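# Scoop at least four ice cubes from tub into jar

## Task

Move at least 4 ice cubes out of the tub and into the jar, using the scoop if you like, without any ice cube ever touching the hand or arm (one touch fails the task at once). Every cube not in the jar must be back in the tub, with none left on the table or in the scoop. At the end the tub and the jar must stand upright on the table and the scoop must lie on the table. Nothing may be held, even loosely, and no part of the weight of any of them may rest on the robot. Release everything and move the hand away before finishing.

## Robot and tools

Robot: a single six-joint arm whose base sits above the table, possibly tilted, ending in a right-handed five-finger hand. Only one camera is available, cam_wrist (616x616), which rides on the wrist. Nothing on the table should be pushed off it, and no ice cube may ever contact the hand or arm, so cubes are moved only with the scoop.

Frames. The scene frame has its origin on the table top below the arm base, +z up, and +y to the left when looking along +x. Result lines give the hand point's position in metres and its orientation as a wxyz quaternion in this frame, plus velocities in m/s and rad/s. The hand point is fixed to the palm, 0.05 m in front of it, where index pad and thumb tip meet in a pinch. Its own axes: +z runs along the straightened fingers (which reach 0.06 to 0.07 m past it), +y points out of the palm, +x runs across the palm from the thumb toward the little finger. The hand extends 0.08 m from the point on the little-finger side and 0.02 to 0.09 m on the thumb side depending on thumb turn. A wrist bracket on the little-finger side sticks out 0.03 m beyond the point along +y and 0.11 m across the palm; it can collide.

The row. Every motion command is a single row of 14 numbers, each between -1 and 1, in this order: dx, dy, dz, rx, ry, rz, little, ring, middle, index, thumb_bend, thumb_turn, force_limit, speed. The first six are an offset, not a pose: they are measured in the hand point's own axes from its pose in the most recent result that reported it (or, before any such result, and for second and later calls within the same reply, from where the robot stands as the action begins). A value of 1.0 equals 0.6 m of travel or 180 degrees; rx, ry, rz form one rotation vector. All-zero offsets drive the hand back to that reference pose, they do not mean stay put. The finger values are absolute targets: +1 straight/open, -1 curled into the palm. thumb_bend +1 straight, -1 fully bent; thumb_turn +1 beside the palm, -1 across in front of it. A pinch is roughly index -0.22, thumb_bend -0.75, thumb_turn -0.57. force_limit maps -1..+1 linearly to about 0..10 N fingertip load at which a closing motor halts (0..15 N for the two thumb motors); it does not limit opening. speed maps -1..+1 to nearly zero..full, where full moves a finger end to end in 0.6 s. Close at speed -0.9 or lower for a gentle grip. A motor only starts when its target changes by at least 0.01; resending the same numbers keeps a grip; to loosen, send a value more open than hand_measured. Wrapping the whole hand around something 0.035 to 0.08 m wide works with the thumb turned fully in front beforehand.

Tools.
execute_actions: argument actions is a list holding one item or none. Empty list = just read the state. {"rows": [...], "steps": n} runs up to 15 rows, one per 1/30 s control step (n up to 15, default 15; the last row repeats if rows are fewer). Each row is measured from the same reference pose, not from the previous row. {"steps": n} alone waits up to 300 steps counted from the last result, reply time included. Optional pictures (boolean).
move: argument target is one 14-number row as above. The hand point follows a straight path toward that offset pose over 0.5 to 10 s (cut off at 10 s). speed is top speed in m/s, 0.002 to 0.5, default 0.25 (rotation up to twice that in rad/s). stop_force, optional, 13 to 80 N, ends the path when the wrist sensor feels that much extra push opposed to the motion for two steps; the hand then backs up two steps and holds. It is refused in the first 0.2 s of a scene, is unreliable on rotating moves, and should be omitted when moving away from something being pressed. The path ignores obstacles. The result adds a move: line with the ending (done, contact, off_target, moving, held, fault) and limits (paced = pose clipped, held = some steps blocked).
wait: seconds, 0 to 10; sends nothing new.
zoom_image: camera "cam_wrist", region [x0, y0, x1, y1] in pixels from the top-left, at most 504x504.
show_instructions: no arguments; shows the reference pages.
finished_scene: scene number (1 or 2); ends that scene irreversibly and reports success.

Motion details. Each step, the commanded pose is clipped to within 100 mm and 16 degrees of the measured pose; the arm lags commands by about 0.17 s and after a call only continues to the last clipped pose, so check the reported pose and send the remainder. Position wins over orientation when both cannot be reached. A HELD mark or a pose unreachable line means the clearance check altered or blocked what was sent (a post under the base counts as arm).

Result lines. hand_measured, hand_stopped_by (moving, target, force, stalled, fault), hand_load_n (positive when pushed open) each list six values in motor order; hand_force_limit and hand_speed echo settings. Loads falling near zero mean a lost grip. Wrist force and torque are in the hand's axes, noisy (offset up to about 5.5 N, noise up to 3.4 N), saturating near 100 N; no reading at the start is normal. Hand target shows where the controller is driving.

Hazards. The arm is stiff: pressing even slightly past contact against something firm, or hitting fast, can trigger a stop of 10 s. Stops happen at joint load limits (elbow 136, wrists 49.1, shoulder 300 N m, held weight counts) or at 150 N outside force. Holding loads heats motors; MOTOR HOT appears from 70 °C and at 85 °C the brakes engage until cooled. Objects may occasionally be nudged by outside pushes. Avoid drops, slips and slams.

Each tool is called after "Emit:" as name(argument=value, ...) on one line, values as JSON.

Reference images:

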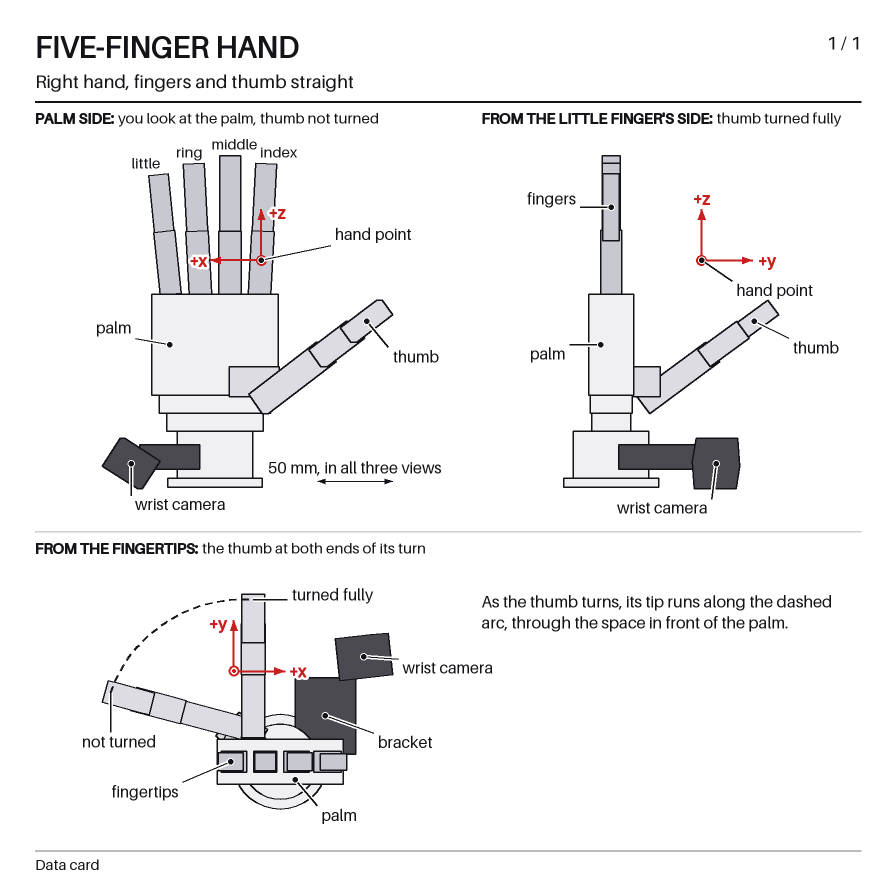

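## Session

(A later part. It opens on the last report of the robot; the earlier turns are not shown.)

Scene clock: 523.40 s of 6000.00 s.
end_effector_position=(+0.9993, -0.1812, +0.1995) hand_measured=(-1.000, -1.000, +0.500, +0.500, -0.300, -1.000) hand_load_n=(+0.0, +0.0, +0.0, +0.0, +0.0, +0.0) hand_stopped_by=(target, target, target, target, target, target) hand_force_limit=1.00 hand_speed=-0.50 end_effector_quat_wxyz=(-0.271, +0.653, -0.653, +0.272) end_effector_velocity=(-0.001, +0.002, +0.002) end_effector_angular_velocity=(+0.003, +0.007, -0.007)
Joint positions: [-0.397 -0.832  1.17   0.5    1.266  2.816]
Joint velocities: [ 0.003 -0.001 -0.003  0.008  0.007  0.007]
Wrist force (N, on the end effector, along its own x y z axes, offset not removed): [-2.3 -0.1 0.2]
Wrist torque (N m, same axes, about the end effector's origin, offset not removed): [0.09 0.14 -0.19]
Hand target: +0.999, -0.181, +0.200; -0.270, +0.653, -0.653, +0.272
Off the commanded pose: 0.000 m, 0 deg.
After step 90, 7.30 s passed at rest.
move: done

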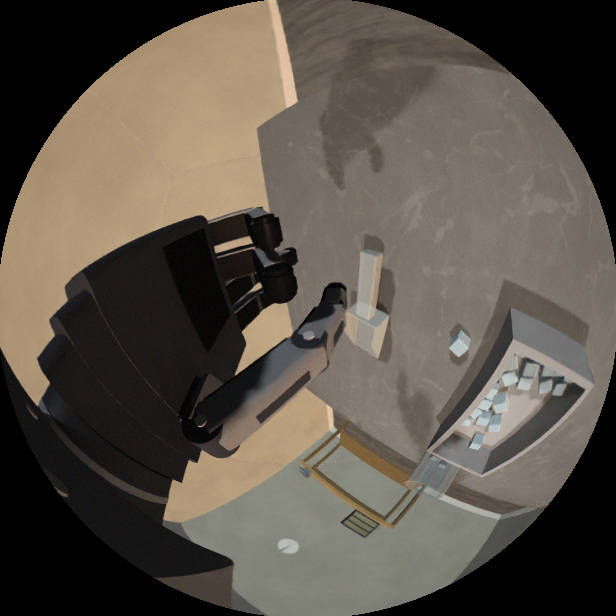

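Emit:
move(target=[-0.105,0.107,0.188,0.083,0.044,0.034,0.5,0.5,0.5,0.5,-0.5,-1,1,-0.5], speed=0.12)

Scene clock: 535.07 s of 6000.00 s.
end_effector_position=(+1.0340, -0.1184, +0.0744) hand_measured=(+0.500, +0.500, +0.500, +0.500, -0.500, -1.000) hand_load_n=(+0.0, +0.0, +0.0, +0.0, +0.0, +0.0) hand_stopped_by=(target, target, target, target, target, target) hand_force_limit=1.00 hand_speed=-0.50 end_effector_quat_wxyz=(+0.322, -0.557, +0.663, -0.384) end_effector_velocity=(-0.000, +0.001, -0.001) end_effector_angular_velocity=(-0.001, +0.001, +0.001)
Joint positions: [-0.3   -0.822  1.445 -0.09   1.424  3.054]
Joint velocities: [ 0.     0.     0.001 -0.     0.    -0.001]
Wrist force (N, on the end effector, along its own x y z axes, offset not removed): [-3.2 0.4 2.1]
Wrist torque (N m, same axes, about the end effector's origin, offset not removed): [0.06 0.13 -0.22]
Hand target: +1.034, -0.118, +0.074; +0.322, -0.557, +0.663, -0.384
Off the commanded pose: 0.000 m, 0 deg.
After step 90, 6.60 s passed at rest.
move: done

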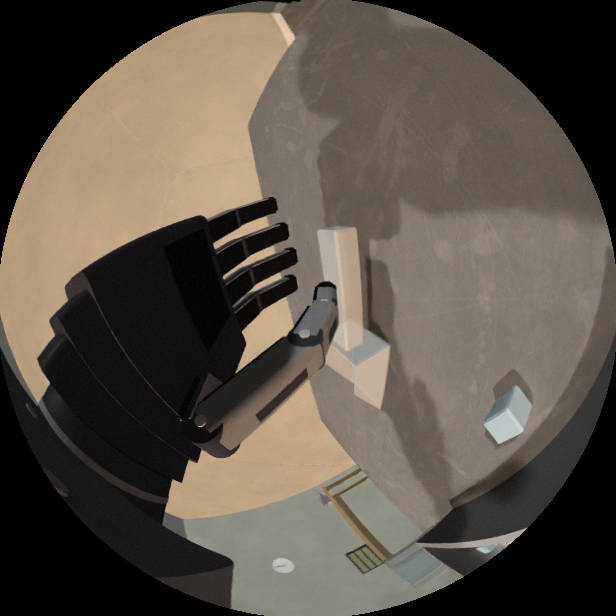

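Emit:
move(target=[0,0.05,0.02,0,0,0,0.8,0.8,0.8,0.8,-0.5,-1,1,-0.5], speed=0.04)

Scene clock: 540.43 s of 6000.00 s.
end_effector_position=(+1.0295, -0.1176, +0.0426) hand_measured=(+0.800, +0.800, +0.800, +0.800, -0.500, -1.000) hand_load_n=(+0.0, +0.0, +0.0, +0.0, +0.0, +0.0) hand_stopped_by=(target, target, target, target, target, target) hand_force_limit=1.00 hand_speed=-0.50 end_effector_quat_wxyz=(+0.322, -0.557, +0.663, -0.384) end_effector_velocity=(+0.000, +0.001, -0.000) end_effector_angular_velocity=(-0.000, -0.001, +0.000)
Joint positions: [-0.301 -0.797  1.466 -0.136  1.423  3.053]
Joint velocities: [ 0.001  0.     0.001 -0.003  0.     0.   ]
Wrist force (N, on the end effector, along its own x y z axes, offset not removed): [-3.7 3.1 0.2]
Wrist torque (N m, same axes, about the end effector's origin, offset not removed): [0.59 0.31 -0.21]
Hand target: +1.029, -0.118, +0.042; +0.322, -0.557, +0.663, -0.384
Off the commanded pose: 0.000 m, 0 deg.
After step 90, 1.20 s passed at rest.
move: done

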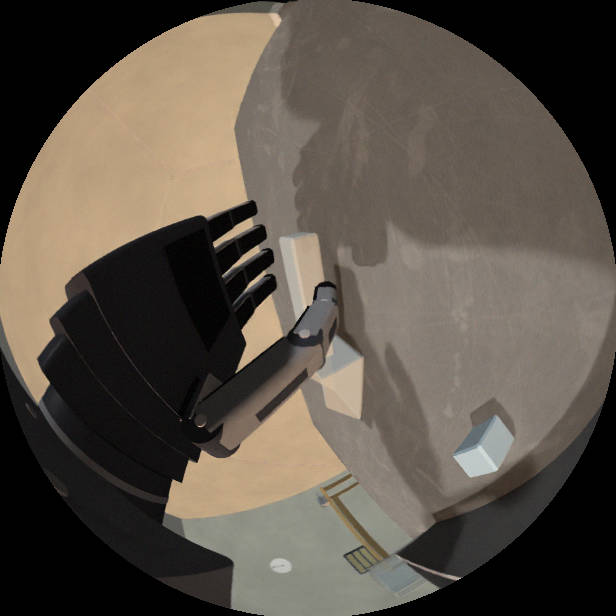

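Advance horizontally 2 cm, then close index and middle.

Emit:
move(target=[0,-0.017,0.029,0,0,0,0.8,0.8,0.8,0.8,-0.5,-1,1,-0.5], speed=0.03)

Emit:
move(target=[0,0,0,0,0,0,0.8,0.8,-1,-1,-0.5,-1,0.6,-0.8])

Emit:
zoom_image(camera="cam_wrist", region=[200,190,450,440])

Scene clock: 548.57 s of 6000.00 s.
end_effector_position=(+1.0492, -0.1210, +0.0428) hand_measured=(+0.800, +0.800, +0.800, +0.800, -0.500, -1.000) hand_load_n=(+0.0, +0.0, +0.0, +0.0, +0.0, +0.0) hand_stopped_by=(target, target, target, target, target, target) hand_force_limit=1.00 hand_speed=-0.50 end_effector_quat_wxyz=(+0.322, -0.557, +0.663, -0.384) end_effector_velocity=(+0.002, -0.000, -0.000) end_effector_angular_velocity=(+0.001, +0.001, -0.000)
Joint positions: [-0.297 -0.771  1.414 -0.111  1.426  3.055]
Joint velocities: [ 0.     0.003 -0.006  0.004  0.     0.001]
Wrist force (N, on the end effector, along its own x y z axes, offset not removed): [-3.0 0.3 0.5]
Wrist torque (N m, same axes, about the end effector's origin, offset not removed): [0.09 0.19 -0.29]
Hand target: +1.049, -0.121, +0.043; +0.322, -0.557, +0.663, -0.384
Off the commanded pose: 0.000 m, 0 deg.
After step 90, 4.13 s passed at rest.
move: done

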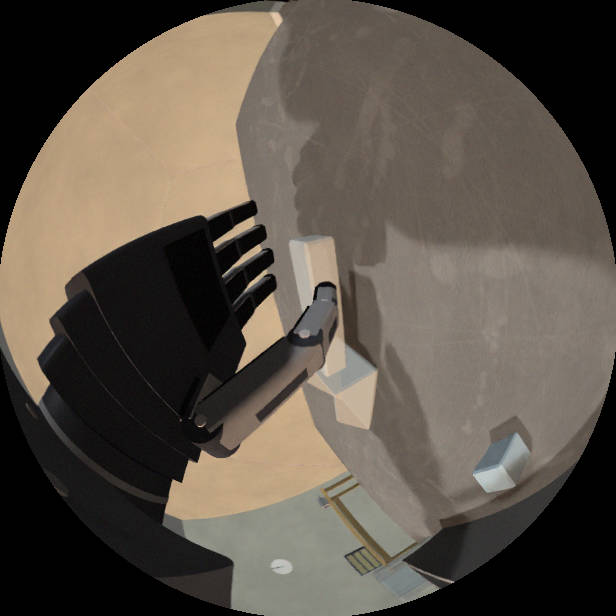

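Scene clock: 550.87 s of 6000.00 s.
end_effector_position=(+1.0492, -0.1210, +0.0428) hand_measured=(+0.800, +0.800, +0.148, +0.126, -0.496, -1.000) hand_load_n=(+0.0, +0.0, +6.0, +9.0, +6.5, -1.0) hand_stopped_by=(target, target, force, force, target, target) hand_force_limit=0.60 hand_speed=-0.80 end_effector_quat_wxyz=(+0.322, -0.557, +0.663, -0.384) end_effector_velocity=(+0.000, -0.000, +0.001) end_effector_angular_velocity=(+0.000, -0.001, -0.001)
Joint positions: [-0.297 -0.771  1.414 -0.111  1.426  3.055]
Joint velocities: [-0.    -0.001  0.     0.    -0.     0.001]
Wrist force (N, on the end effector, along its own x y z axes, offset not removed): [-1.0 2.1 -1.6]
Wrist torque (N m, same axes, about the end effector's origin, offset not removed): [0.52 -0.04 0.01]
Hand target: +1.049, -0.121, +0.043; +0.322, -0.557, +0.663, -0.384
Off the commanded pose: 0.000 m, 0 deg.
move: done

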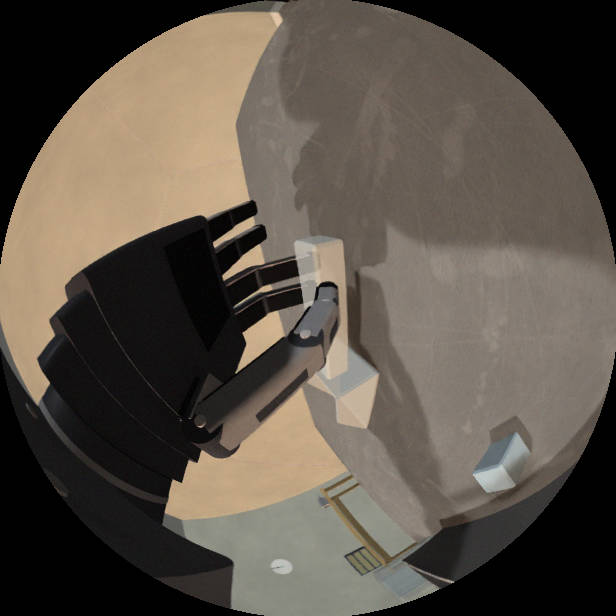

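Region (200, 190, 450, 440) of cam_wrist's 616x616 image, scaled by 2.016, with more detail than that image has.

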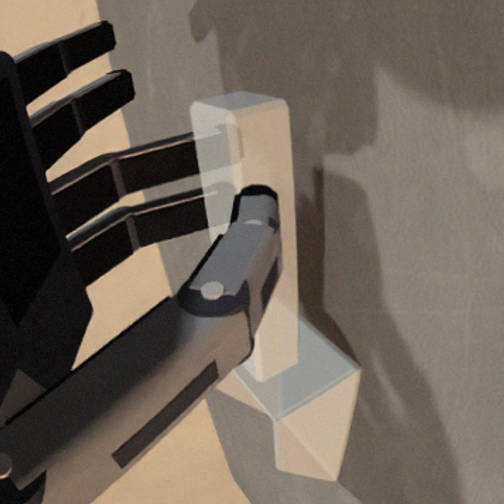

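Emit:
move(target=[0,0,0,0,0,0,0.8,0.8,-0.9,-0.9,-0.5,-1,1,-0.85])

Emit:
move(target=[0,-0.19,-0.11,0,-0.072,-0.042,0.8,0.8,-0.9,-0.9,-0.5,-1,1,-0.85], speed=0.08)

Emit:
move(target=[0.06,0.075,-0.13,0,0.083,-0.144,0.8,0.8,-0.9,-0.9,-0.5,-1,1,-0.85], speed=0.1)

Scene clock: 568.70 s of 6000.00 s.
end_effector_position=(+1.0492, -0.1211, +0.0428) hand_measured=(+0.800, +0.800, +0.136, +0.122, -0.496, -1.000) hand_load_n=(+0.0, +0.0, +10.5, +9.5, +8.5, -1.0) hand_stopped_by=(target, target, force, force, target, target) hand_force_limit=1.00 hand_speed=-0.85 end_effector_quat_wxyz=(+0.322, -0.557, +0.663, -0.384) end_effector_velocity=(+0.001, -0.000, +0.001) end_effector_angular_velocity=(+0.000, -0.001, -0.000)
Joint positions: [-0.297 -0.771  1.414 -0.111  1.426  3.055]
Joint velocities: [ 0.    -0.    -0.001  0.001 -0.     0.001]
Wrist force (N, on the end effector, along its own x y z axes, offset not removed): [-1.9 0.0 -0.1]
Wrist torque (N m, same axes, about the end effector's origin, offset not removed): [0.19 0.04 -0.17]
Hand target: +1.049, -0.121, +0.043; +0.322, -0.557, +0.663, -0.384
Off the commanded pose: 0.000 m, 0 deg.
After step 90, 14.13 s passed at rest.
move: done

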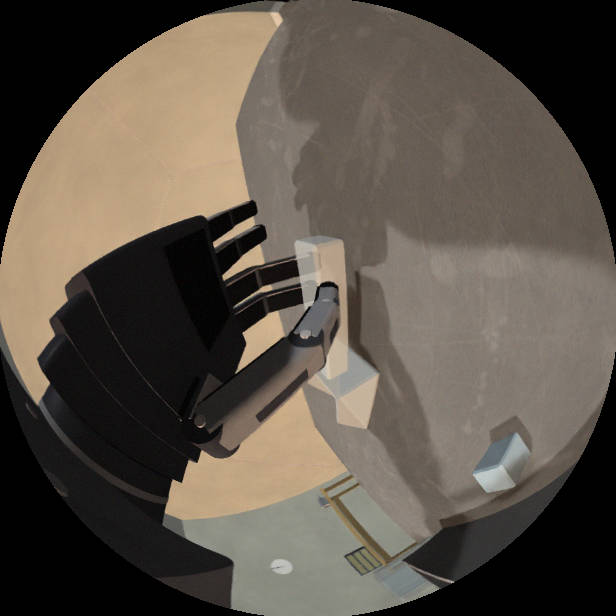

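Scene clock: 570.80 s of 6000.00 s.
end_effector_position=(+1.0487, -0.1209, +0.1743) hand_measured=(+0.800, +0.800, +0.136, +0.122, -0.494, -1.000) hand_load_n=(+0.0, +0.0, +10.5, +9.0, +10.0, +0.0) hand_stopped_by=(target, target, force, force, target, target) hand_force_limit=1.00 hand_speed=-0.85 end_effector_quat_wxyz=(-0.369, +0.639, -0.584, +0.339) end_effector_velocity=(+0.001, -0.001, +0.003) end_effector_angular_velocity=(-0.000, -0.002, +0.003)
Joint positions: [-0.352 -0.854  1.306  0.13   1.157  2.881]
Joint velocities: [-0.001 -0.    -0.005  0.005 -0.004 -0.002]
Wrist force (N, on the end effector, along its own x y z axes, offset not removed): [-2.4 0.1 1.4]
Wrist torque (N m, same axes, about the end effector's origin, offset not removed): [-0.04 0.13 -0.43]
Hand target: +1.049, -0.121, +0.175; -0.369, +0.639, -0.584, +0.339
Off the commanded pose: 0.000 m, 0 deg.
move: done

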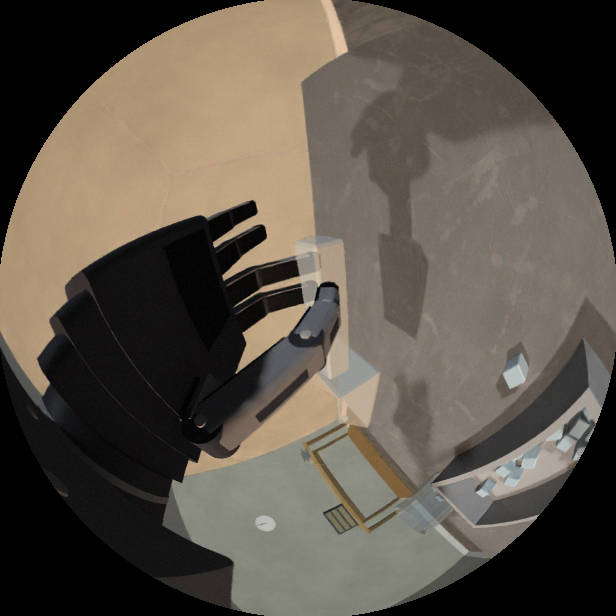

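Scene clock: 573.77 s of 6000.00 s.
end_effector_position=(+0.9624, -0.1646, +0.1743) hand_measured=(+0.800, +0.800, +0.136, +0.122, -0.494, -1.000) hand_load_n=(+0.0, +0.0, +10.5, +9.0, +10.0, +0.0) hand_stopped_by=(target, target, force, force, target, target) hand_force_limit=1.00 hand_speed=-0.85 end_effector_quat_wxyz=(-0.205, +0.704, -0.469, +0.492) end_effector_velocity=(-0.001, -0.001, -0.000) end_effector_angular_velocity=(-0.014, -0.003, +0.001)
Joint positions: [-0.337 -1.021  1.598 -0.119  1.401  2.47 ]
Joint velocities: [ 0.001 -0.003  0.007 -0.01   0.005 -0.011]
Wrist force (N, on the end effector, along its own x y z axes, offset not removed): [-2.7 1.3 2.0]
Wrist torque (N m, same axes, about the end effector's origin, offset not removed): [0.11 0.09 -0.26]
Hand target: +0.962, -0.165, +0.174; -0.205, +0.704, -0.469, +0.492
Off the commanded pose: 0.000 m, 0 deg.
move: done

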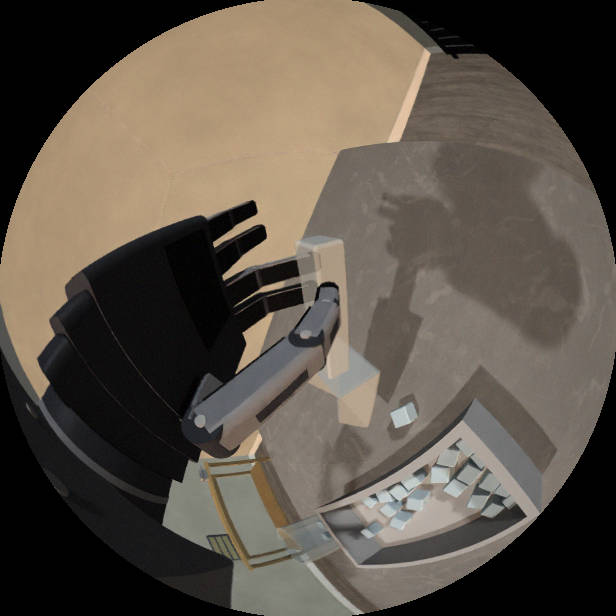

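Emit:
move(target=[-0.022,0.018,-0.057,0,0,0,0.8,0.8,-0.9,-0.9,-0.5,-1,1,-0.85], speed=0.05)

Emit:
move(target=[-0.039,0.059,0.034,0,0,0,0.8,0.8,-0.9,-0.9,-0.5,-1,1,-0.85], speed=0.04)

Scene clock: 580.47 s of 6000.00 s.
end_effector_position=(+0.9264, -0.1526, +0.1744) hand_measured=(+0.800, +0.800, +0.136, +0.122, -0.494, -1.000) hand_load_n=(+0.0, +0.0, +10.5, +9.0, +10.0, +0.0) hand_stopped_by=(target, target, force, force, target, target) hand_force_limit=1.00 hand_speed=-0.85 end_effector_quat_wxyz=(-0.205, +0.704, -0.469, +0.492) end_effector_velocity=(-0.002, +0.000, -0.000) end_effector_angular_velocity=(-0.000, -0.001, -0.001)
Joint positions: [-0.34  -1.073  1.684 -0.152  1.398  2.469]
Joint velocities: [-0.001 -0.002  0.004 -0.003  0.     0.   ]
Wrist force (N, on the end effector, along its own x y z axes, offset not removed): [-3.5 1.6 -0.1]
Wrist torque (N m, same axes, about the end effector's origin, offset not removed): [0.26 0.26 -0.30]
Hand target: +0.926, -0.153, +0.174; -0.205, +0.704, -0.469, +0.492
Off the commanded pose: 0.000 m, 0 deg.
After step 90, 2.57 s passed at rest.
move: done

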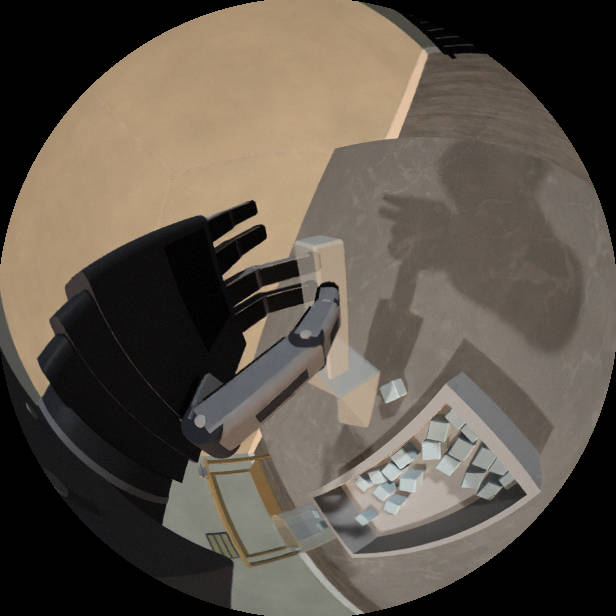

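Scene clock: 582.00 s of 6000.00 s.
end_effector_position=(+0.9265, -0.1528, +0.1275) hand_measured=(+0.800, +0.800, +0.136, +0.122, -0.494, -1.000) hand_load_n=(+0.0, +0.0, +10.5, +9.0, +9.5, -0.5) hand_stopped_by=(target, target, force, force, target, target) hand_force_limit=1.00 hand_speed=-0.85 end_effector_quat_wxyz=(-0.205, +0.704, -0.469, +0.492) end_effector_velocity=(+0.000, +0.000, -0.002) end_effector_angular_velocity=(-0.000, -0.001, +0.000)
Joint positions: [-0.34  -1.027  1.709 -0.224  1.398  2.469]
Joint velocities: [ 0.     0.002  0.001 -0.004 -0.     0.   ]
Wrist force (N, on the end effector, along its own x y z axes, offset not removed): [-3.6 1.3 0.9]
Wrist torque (N m, same axes, about the end effector's origin, offset not removed): [0.23 0.32 -0.26]
Hand target: +0.926, -0.153, +0.127; -0.205, +0.704, -0.469, +0.492
Off the commanded pose: 0.000 m, 0 deg.
move: done

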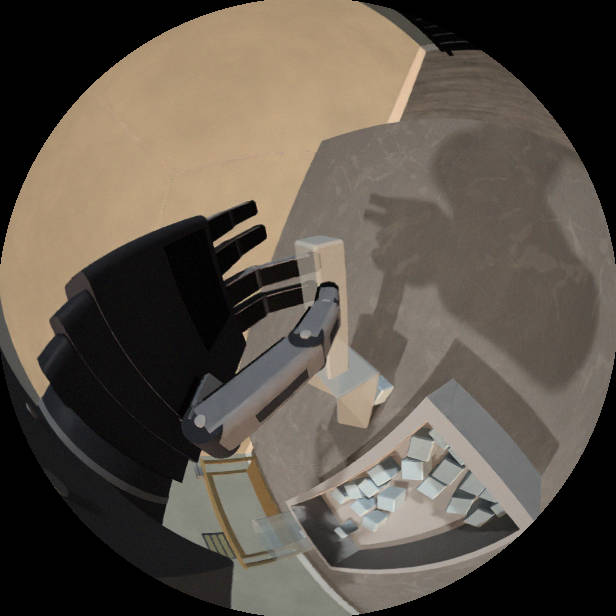

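Rake back 0.15.

Emit:
move(target=[0.217,0.108,0.062,0,0,0,0.8,0.8,-0.9,-0.9,-0.5,-1,1,-0.85], speed=0.03)

Scene clock: 590.83 s of 6000.00 s.
end_effector_position=(+0.9396, -0.3022, +0.1278) hand_measured=(+0.800, +0.800, +0.136, +0.122, -0.494, -1.000) hand_load_n=(+0.0, +0.0, +10.5, +9.5, +9.5, +0.0) hand_stopped_by=(target, target, force, force, target, target) hand_force_limit=1.00 hand_speed=-0.85 end_effector_quat_wxyz=(-0.205, +0.704, -0.469, +0.492) end_effector_velocity=(+0.000, -0.002, +0.000) end_effector_angular_velocity=(+0.000, -0.000, -0.000)
Joint positions: [-0.514 -0.959  1.593 -0.155  1.243  2.388]
Joint velocities: [-0.002  0.001 -0.002  0.001 -0.002 -0.001]
Wrist force (N, on the end effector, along its own x y z axes, offset not removed): [-2.0 2.1 0.3]
Wrist torque (N m, same axes, about the end effector's origin, offset not removed): [0.39 0.05 -0.06]
Hand target: +0.940, -0.302, +0.128; -0.205, +0.704, -0.469, +0.492
Off the commanded pose: 0.000 m, 0 deg.
After step 90, 0.50 s passed at rest.
move: done

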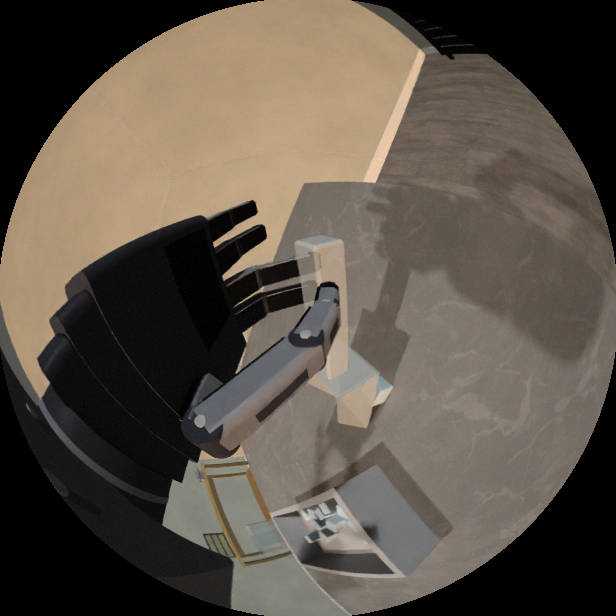

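Emit:
move(target=[0.017,-0.025,-0.015,0,0,0,0.8,0.8,-0.9,-0.9,-0.5,-1,1,-0.85], speed=0.05)

Emit:
move(target=[0.03,-0.045,0.11,0,-0.083,0.144,0.8,0.8,-0.9,-0.9,-0.5,-1,1,-0.85], speed=0.12)

Emit:
move(target=[0,0.138,0.08,0,0,0,0.8,0.8,-0.9,-0.9,-0.5,-1,1,-0.85], speed=0.07)

Scene clock: 599.60 s of 6000.00 s.
end_effector_position=(+0.9393, -0.3023, +0.1478) hand_measured=(+0.800, +0.800, +0.136, +0.122, -0.494, -1.000) hand_load_n=(+0.0, +0.0, +10.5, +9.0, +10.0, +0.0) hand_stopped_by=(target, target, force, force, target, target) hand_force_limit=1.00 hand_speed=-0.85 end_effector_quat_wxyz=(-0.205, +0.704, -0.469, +0.492) end_effector_velocity=(-0.000, -0.000, +0.001) end_effector_angular_velocity=(-0.000, +0.001, +0.000)
Joint positions: [-0.514 -0.978  1.583 -0.126  1.243  2.387]
Joint velocities: [-0.    -0.001 -0.001  0.002 -0.    -0.001]
Wrist force (N, on the end effector, along its own x y z axes, offset not removed): [-1.6 1.1 0.8]
Wrist torque (N m, same axes, about the end effector's origin, offset not removed): [0.18 -0.02 -0.18]
Hand target: +0.939, -0.302, +0.148; -0.205, +0.704, -0.469, +0.492
Off the commanded pose: 0.000 m, 0 deg.
After step 90, 4.93 s passed at rest.
move: done

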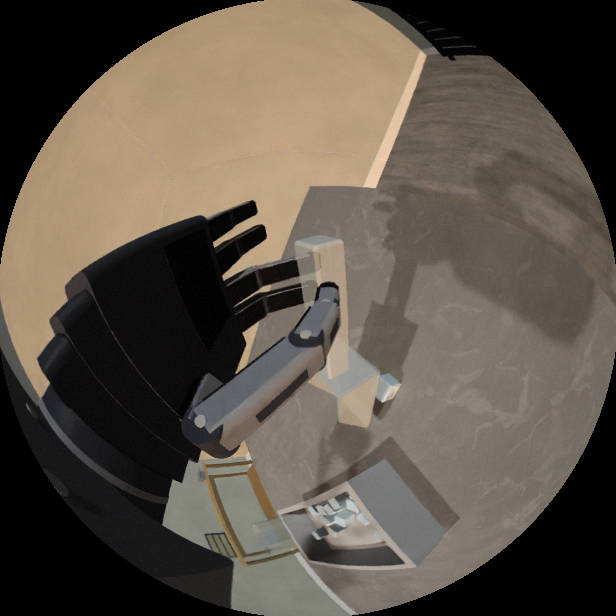

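Scene clock: 602.17 s of 6000.00 s.
end_effector_position=(+1.0113, -0.3162, +0.1485) hand_measured=(+0.800, +0.800, +0.136, +0.122, -0.494, -1.000) hand_load_n=(+0.0, +0.0, +10.5, +9.0, +10.0, +0.0) hand_stopped_by=(target, target, force, force, target, target) hand_force_limit=1.00 hand_speed=-0.85 end_effector_quat_wxyz=(-0.368, +0.639, -0.584, +0.339) end_effector_velocity=(+0.002, +0.000, +0.000) end_effector_angular_velocity=(+0.009, +0.001, +0.002)
Joint positions: [-0.572 -0.784  1.237  0.198  0.978  2.736]
Joint velocities: [-0.     0.005 -0.008  0.007 -0.005  0.005]
Wrist force (N, on the end effector, along its own x y z axes, offset not removed): [-2.6 2.0 0.8]
Wrist torque (N m, same axes, about the end effector's origin, offset not removed): [0.26 0.18 -0.24]
Hand target: +1.011, -0.316, +0.149; -0.369, +0.639, -0.585, +0.339
Off the commanded pose: 0.000 m, 0 deg.
move: done

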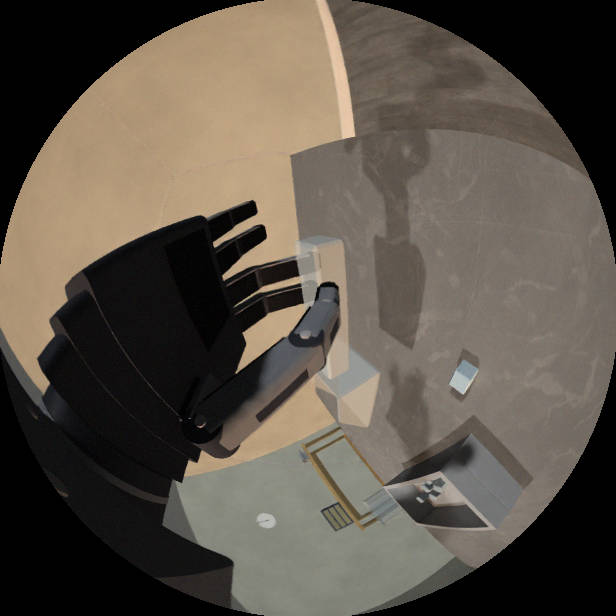

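Scene clock: 603.93 s of 6000.00 s.
end_effector_position=(+1.0117, -0.3165, +0.0530) hand_measured=(+0.800, +0.800, +0.136, +0.122, -0.494, -1.000) hand_load_n=(+0.0, +0.0, +10.5, +9.0, +10.0, +0.0) hand_stopped_by=(target, target, force, force, target, target) hand_force_limit=1.00 hand_speed=-0.85 end_effector_quat_wxyz=(-0.368, +0.639, -0.584, +0.339) end_effector_velocity=(+0.000, +0.000, -0.002) end_effector_angular_velocity=(-0.001, -0.000, +0.001)
Joint positions: [-0.572 -0.703  1.276  0.08   0.978  2.736]
Joint velocities: [ 0.     0.002  0.001 -0.003 -0.    -0.001]
Wrist force (N, on the end effector, along its own x y z axes, offset not removed): [-1.4 2.1 1.8]
Wrist torque (N m, same axes, about the end effector's origin, offset not removed): [0.29 -0.02 -0.20]
Hand target: +1.012, -0.316, +0.053; -0.368, +0.639, -0.584, +0.339
Off the commanded pose: 0.000 m, 0 deg.
move: done

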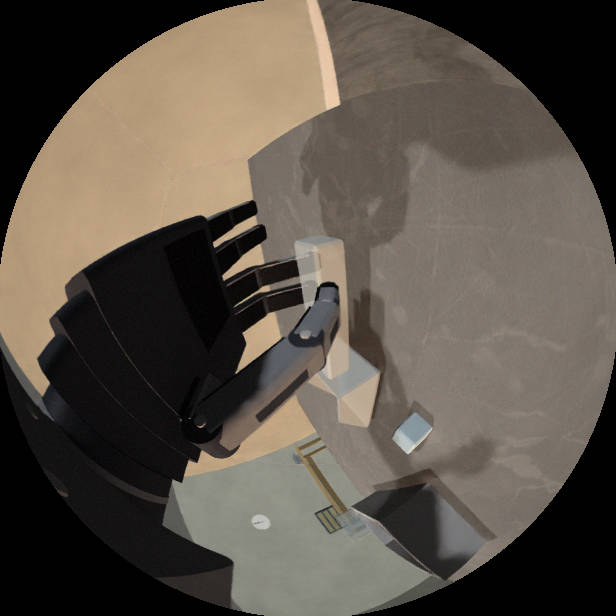

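Emit:
move(target=[0.07,0.03,-0.05,0,0,0,0.8,0.8,-0.9,-0.9,-0.5,-1,1,-0.85], speed=0.05)

Emit:
move(target=[0,0.11,-0.19,0,0,0,0.8,0.8,-0.9,-0.9,-0.5,-1,1,-0.85], speed=0.03)

Scene clock: 611.50 s of 6000.00 s.
end_effector_position=(+0.9807, -0.3612, +0.0524) hand_measured=(+0.800, +0.800, +0.136, +0.122, -0.494, -1.000) hand_load_n=(+0.0, +0.0, +10.5, +9.0, +10.0, +0.0) hand_stopped_by=(target, target, force, force, target, target) hand_force_limit=1.00 hand_speed=-0.85 end_effector_quat_wxyz=(-0.368, +0.639, -0.584, +0.339) end_effector_velocity=(-0.003, -0.002, -0.001) end_effector_angular_velocity=(+0.003, +0.003, -0.001)
Joint positions: [-0.635 -0.709  1.293  0.096  0.929  2.688]
Joint velocities: [-0.003  0.     0.002  0.002 -0.002 -0.002]
Wrist force (N, on the end effector, along its own x y z axes, offset not removed): [-2.4 2.8 2.0]
Wrist torque (N m, same axes, about the end effector's origin, offset not removed): [0.39 0.12 -0.25]
Hand target: +0.981, -0.361, +0.052; -0.368, +0.639, -0.584, +0.339
Off the commanded pose: 0.000 m, 0 deg.
After step 90, 3.10 s passed at rest.
move: done

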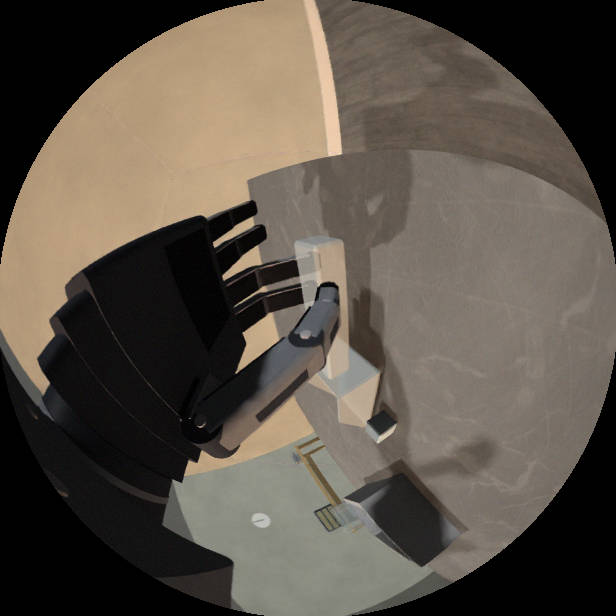

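Scene clock: 616.23 s of 6000.00 s.
end_effector_position=(+0.8496, -0.3730, +0.0520) hand_measured=(+0.800, +0.800, +0.136, +0.122, -0.494, -1.000) hand_load_n=(+0.0, +0.0, +10.5, +9.0, +10.0, +0.0) hand_stopped_by=(target, target, force, force, target, target) hand_force_limit=1.00 hand_speed=-0.85 end_effector_quat_wxyz=(-0.368, +0.639, -0.584, +0.339) end_effector_velocity=(-0.002, -0.000, +0.001) end_effector_angular_velocity=(-0.002, -0.001, +0.001)
Joint positions: [-0.754 -0.841  1.562  0.023  0.838  2.587]
Joint velocities: [-0.002 -0.004  0.004 -0.001 -0.001 -0.003]
Wrist force (N, on the end effector, along its own x y z axes, offset not removed): [-2.9 2.5 0.7]
Wrist torque (N m, same axes, about the end effector's origin, offset not removed): [0.41 0.26 -0.26]
Hand target: +0.849, -0.373, +0.052; -0.368, +0.639, -0.584, +0.339
Off the commanded pose: 0.000 m, 0 deg.
move: done

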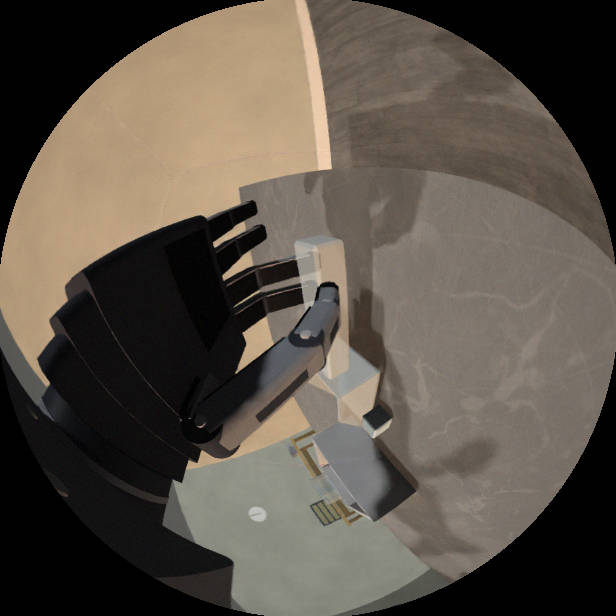

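Emit:
move(target=[0.095,-0.003,0.005,0,0,0,0.8,0.8,-0.9,-0.9,-0.5,-1,1,-0.85], speed=0.05)

Emit:
move(target=[0,0.043,-0.075,0,0.012,-0.021,0.8,0.8,-0.9,-0.9,-0.5,-1,1,-0.85], speed=0.04)

Emit:
move(target=[-0.15,-0.01,-0.006,0,0,0,0.8,0.8,-0.9,-0.9,-0.5,-1,1,-0.85], speed=0.03)

Emit:
zoom_image(camera="cam_wrist", region=[270,330,430,490])

Scene clock: 630.67 s of 6000.00 s.
end_effector_position=(+0.8581, -0.4292, +0.0522) hand_measured=(+0.800, +0.800, +0.136, +0.122, -0.494, -1.000) hand_load_n=(+0.0, +0.0, +10.5, +9.0, +10.0, +0.0) hand_stopped_by=(target, target, force, force, target, target) hand_force_limit=1.00 hand_speed=-0.85 end_effector_quat_wxyz=(-0.368, +0.639, -0.584, +0.339) end_effector_velocity=(+0.000, -0.002, -0.000) end_effector_angular_velocity=(+0.001, +0.001, +0.000)
Joint positions: [-0.796 -0.786  1.459  0.098  0.808  2.548]
Joint velocities: [-0.002  0.002 -0.004  0.004 -0.001 -0.001]
Wrist force (N, on the end effector, along its own x y z axes, offset not removed): [-3.2 1.5 0.6]
Wrist torque (N m, same axes, about the end effector's origin, offset not removed): [0.23 0.32 -0.38]
Hand target: +0.858, -0.429, +0.052; -0.368, +0.639, -0.584, +0.339
Off the commanded pose: 0.000 m, 0 deg.
After step 90, 9.93 s passed at rest.
move: done

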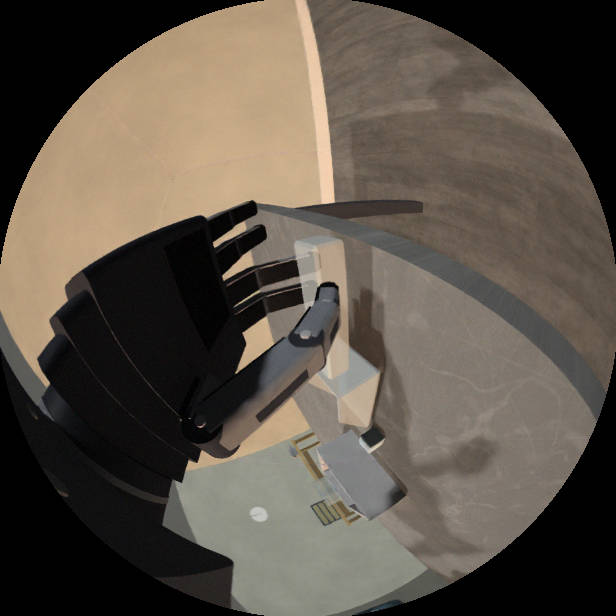

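Scene clock: 632.33 s of 6000.00 s.
end_effector_position=(+0.8066, -0.4338, +0.0522) hand_measured=(+0.800, +0.800, +0.136, +0.122, -0.494, -1.000) hand_load_n=(+0.0, +0.0, +9.5, +10.0, +9.5, +0.0) hand_stopped_by=(target, target, force, force, target, target) hand_force_limit=1.00 hand_speed=-0.85 end_effector_quat_wxyz=(-0.346, +0.651, -0.570, +0.363) end_effector_velocity=(-0.001, -0.000, +0.000) end_effector_angular_velocity=(-0.004, -0.001, +0.000)
Joint positions: [-0.839 -0.85   1.579  0.04   0.807  2.461]
Joint velocities: [-0.001 -0.002  0.004 -0.003 -0.    -0.003]
Wrist force (N, on the end effector, along its own x y z axes, offset not removed): [-1.4 -0.3 1.9]
Wrist torque (N m, same axes, about the end effector's origin, offset not removed): [-0.04 0.00 -0.07]
Hand target: +0.806, -0.434, +0.052; -0.346, +0.651, -0.570, +0.363
Off the commanded pose: 0.000 m, 0 deg.
move: done

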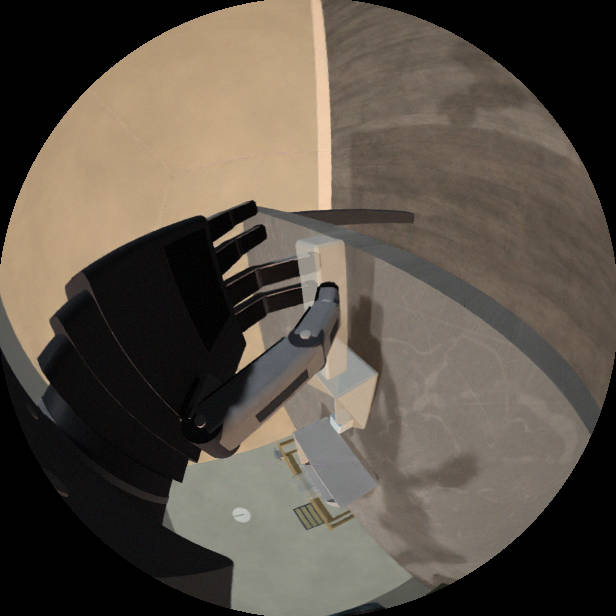

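Scene clock: 635.67 s of 6000.00 s.
end_effector_position=(+0.7985, -0.3441, +0.0522) hand_measured=(+0.800, +0.800, +0.136, +0.122, -0.494, -1.000) hand_load_n=(+0.0, +0.0, +10.0, +9.0, +9.0, -1.0) hand_stopped_by=(target, target, force, force, target, target) hand_force_limit=1.00 hand_speed=-0.85 end_effector_quat_wxyz=(-0.346, +0.651, -0.570, +0.363) end_effector_velocity=(+0.000, +0.001, +0.000) end_effector_angular_velocity=(-0.003, -0.001, +0.001)
Joint positions: [-0.765 -0.93   1.724 -0.071  0.861  2.53 ]
Joint velocities: [ 0.002 -0.001  0.002 -0.003  0.002 -0.   ]
Wrist force (N, on the end effector, along its own x y z axes, offset not removed): [-3.8 0.4 1.3]
Wrist torque (N m, same axes, about the end effector's origin, offset not removed): [0.09 0.29 -0.26]
Hand target: +0.798, -0.344, +0.052; -0.346, +0.651, -0.570, +0.363
Off the commanded pose: 0.000 m, 0 deg.
move: done

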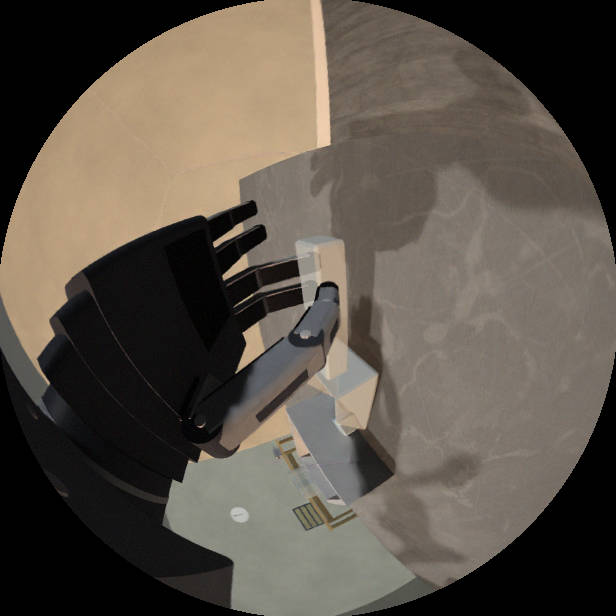

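Region (270, 330, 430, 490) of cam_wrist's 616x616 image, scaled by 3.150, with more detail than that image has.

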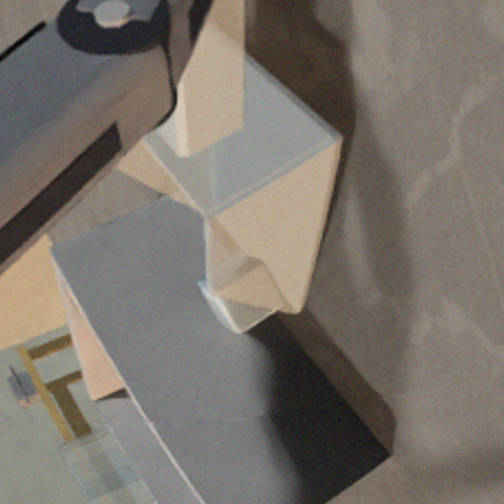

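Emit:
move(target=[0.008,0,0,0.003,-0.029,-0.017,0.8,0.8,-0.9,-0.9,-0.5,-1,1,-0.85], speed=0.03)

Emit:
move(target=[-0.07,-0.007,0.006,0,0,0,0.8,0.8,-0.9,-0.9,-0.5,-1,1,-0.85], speed=0.02)

Emit:
zoom_image(camera="cam_wrist", region=[270,330,430,490])

Scene clock: 643.93 s of 6000.00 s.
end_effector_position=(+0.7989, -0.3488, +0.0525) hand_measured=(+0.800, +0.800, +0.136, +0.122, -0.494, -1.000) hand_load_n=(+0.0, +0.0, +9.5, +10.0, +9.0, +0.0) hand_stopped_by=(target, target, force, force, target, target) hand_force_limit=1.00 hand_speed=-0.85 end_effector_quat_wxyz=(-0.364, +0.680, -0.535, +0.345) end_effector_velocity=(+0.000, -0.001, +0.000) end_effector_angular_velocity=(-0.002, -0.001, +0.011)
Joint positions: [-0.785 -0.893  1.669  0.027  0.771  2.412]
Joint velocities: [-0.002  0.004 -0.007  0.011 -0.009 -0.014]
Wrist force (N, on the end effector, along its own x y z axes, offset not removed): [-2.2 1.1 0.3]
Wrist torque (N m, same axes, about the end effector's origin, offset not removed): [0.27 0.07 -0.09]
Hand target: +0.799, -0.349, +0.053; -0.365, +0.680, -0.534, +0.344
Off the commanded pose: 0.000 m, 0 deg.
After step 90, 3.27 s passed at rest.
move: done

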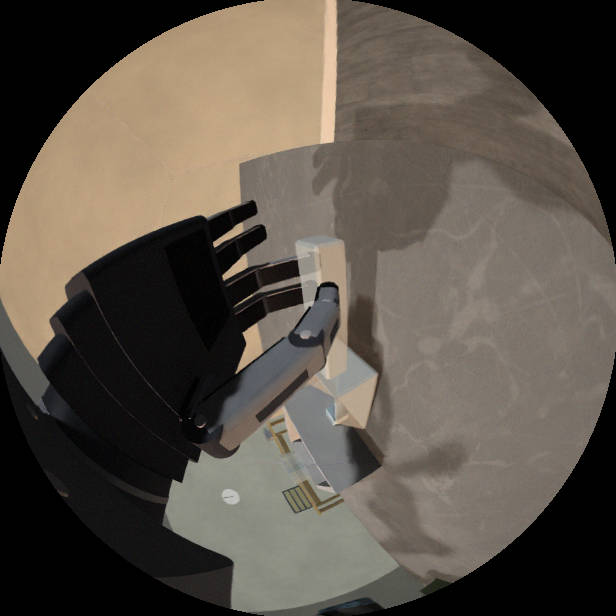

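Scene clock: 646.33 s of 6000.00 s.
end_effector_position=(+0.7960, -0.3068, +0.0511) hand_measured=(+0.800, +0.800, +0.136, +0.122, -0.494, -1.000) hand_load_n=(+0.0, +0.0, +9.5, +9.5, +9.0, -1.0) hand_stopped_by=(target, target, force, force, target, target) hand_force_limit=1.00 hand_speed=-0.85 end_effector_quat_wxyz=(-0.364, +0.680, -0.535, +0.345) end_effector_velocity=(-0.000, +0.003, -0.001) end_effector_angular_velocity=(+0.002, +0.001, +0.000)
Joint positions: [-0.746 -0.926  1.732 -0.03   0.798  2.451]
Joint velocities: [ 0.003 -0.     0.003 -0.003  0.001  0.003]
Wrist force (N, on the end effector, along its own x y z axes, offset not removed): [0.1 0.7 -0.6]
Wrist torque (N m, same axes, about the end effector's origin, offset not removed): [0.33 0.10 -0.11]
Hand target: +0.796, -0.307, +0.051; -0.364, +0.680, -0.535, +0.345
Off the commanded pose: 0.000 m, 0 deg.
move: done

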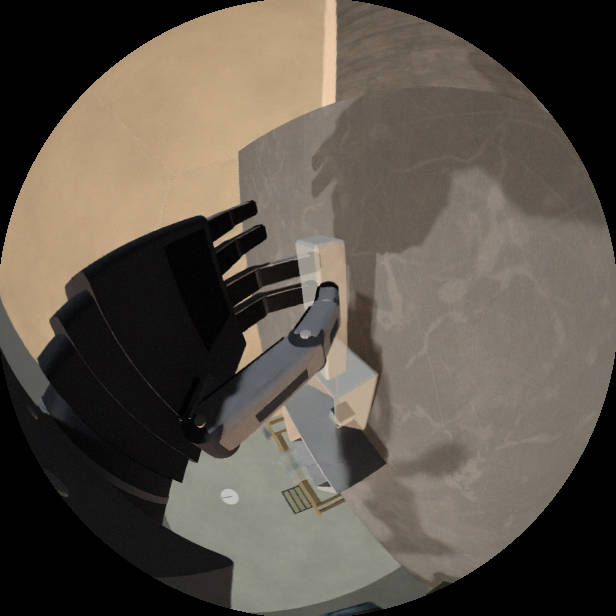

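Region (270, 330, 430, 490) of cam_wrist's 616x616 image, scaled by 3.150, with more detail than that image has.

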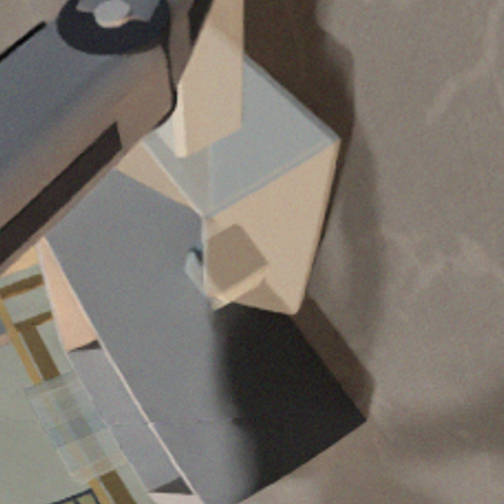

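Seems on the lip. Tilt up 17°, backing off slightly.

Emit:
move(target=[0.015,-0.01,-0.006,0,-0.047,0.082,0.8,0.8,-0.9,-0.9,-0.5,-1,1,-0.85], speed=0.04)

Emit:
zoom_image(camera="cam_wrist", region=[270,330,430,490])

Scene clock: 658.27 s of 6000.00 s.
end_effector_position=(+0.7974, -0.3150, +0.0587) hand_measured=(+0.800, +0.800, +0.136, +0.122, -0.494, -1.000) hand_load_n=(+0.0, +0.0, +9.5, +8.5, +9.5, +0.0) hand_stopped_by=(target, target, force, force, target, target) hand_force_limit=1.00 hand_speed=-0.85 end_effector_quat_wxyz=(-0.444, +0.630, -0.589, +0.244) end_effector_velocity=(-0.000, +0.000, -0.000) end_effector_angular_velocity=(+0.016, +0.004, +0.000)
Joint positions: [-0.793 -0.835  1.605  0.179  0.649  2.554]
Joint velocities: [-0.002  0.006 -0.006  0.011 -0.007  0.005]
Wrist force (N, on the end effector, along its own x y z axes, offset not removed): [-2.2 1.4 2.3]
Wrist torque (N m, same axes, about the end effector's origin, offset not removed): [0.16 0.13 -0.29]
Hand target: +0.797, -0.315, +0.059; -0.444, +0.630, -0.589, +0.244
Off the commanded pose: 0.000 m, 0 deg.
After step 90, 5.00 s passed at rest.
move: done

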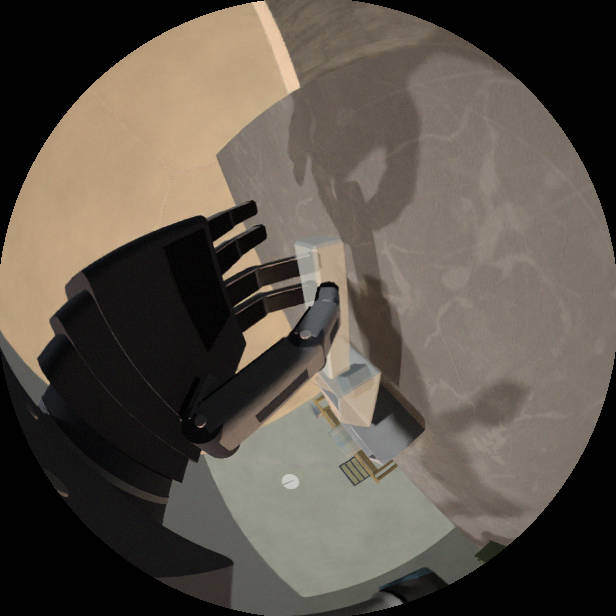

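Region (270, 330, 430, 490) of cam_wrist's 616x616 image, scaled by 3.150, with more detail than that image has.

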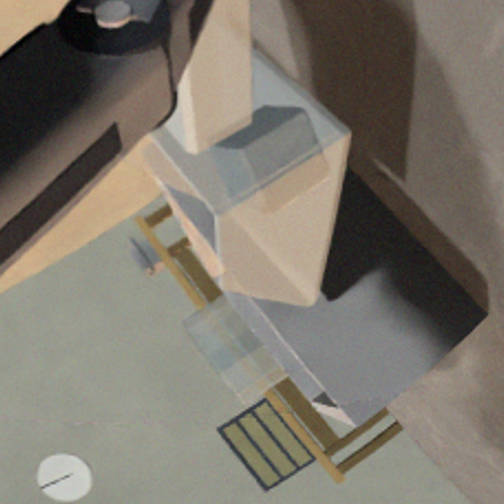

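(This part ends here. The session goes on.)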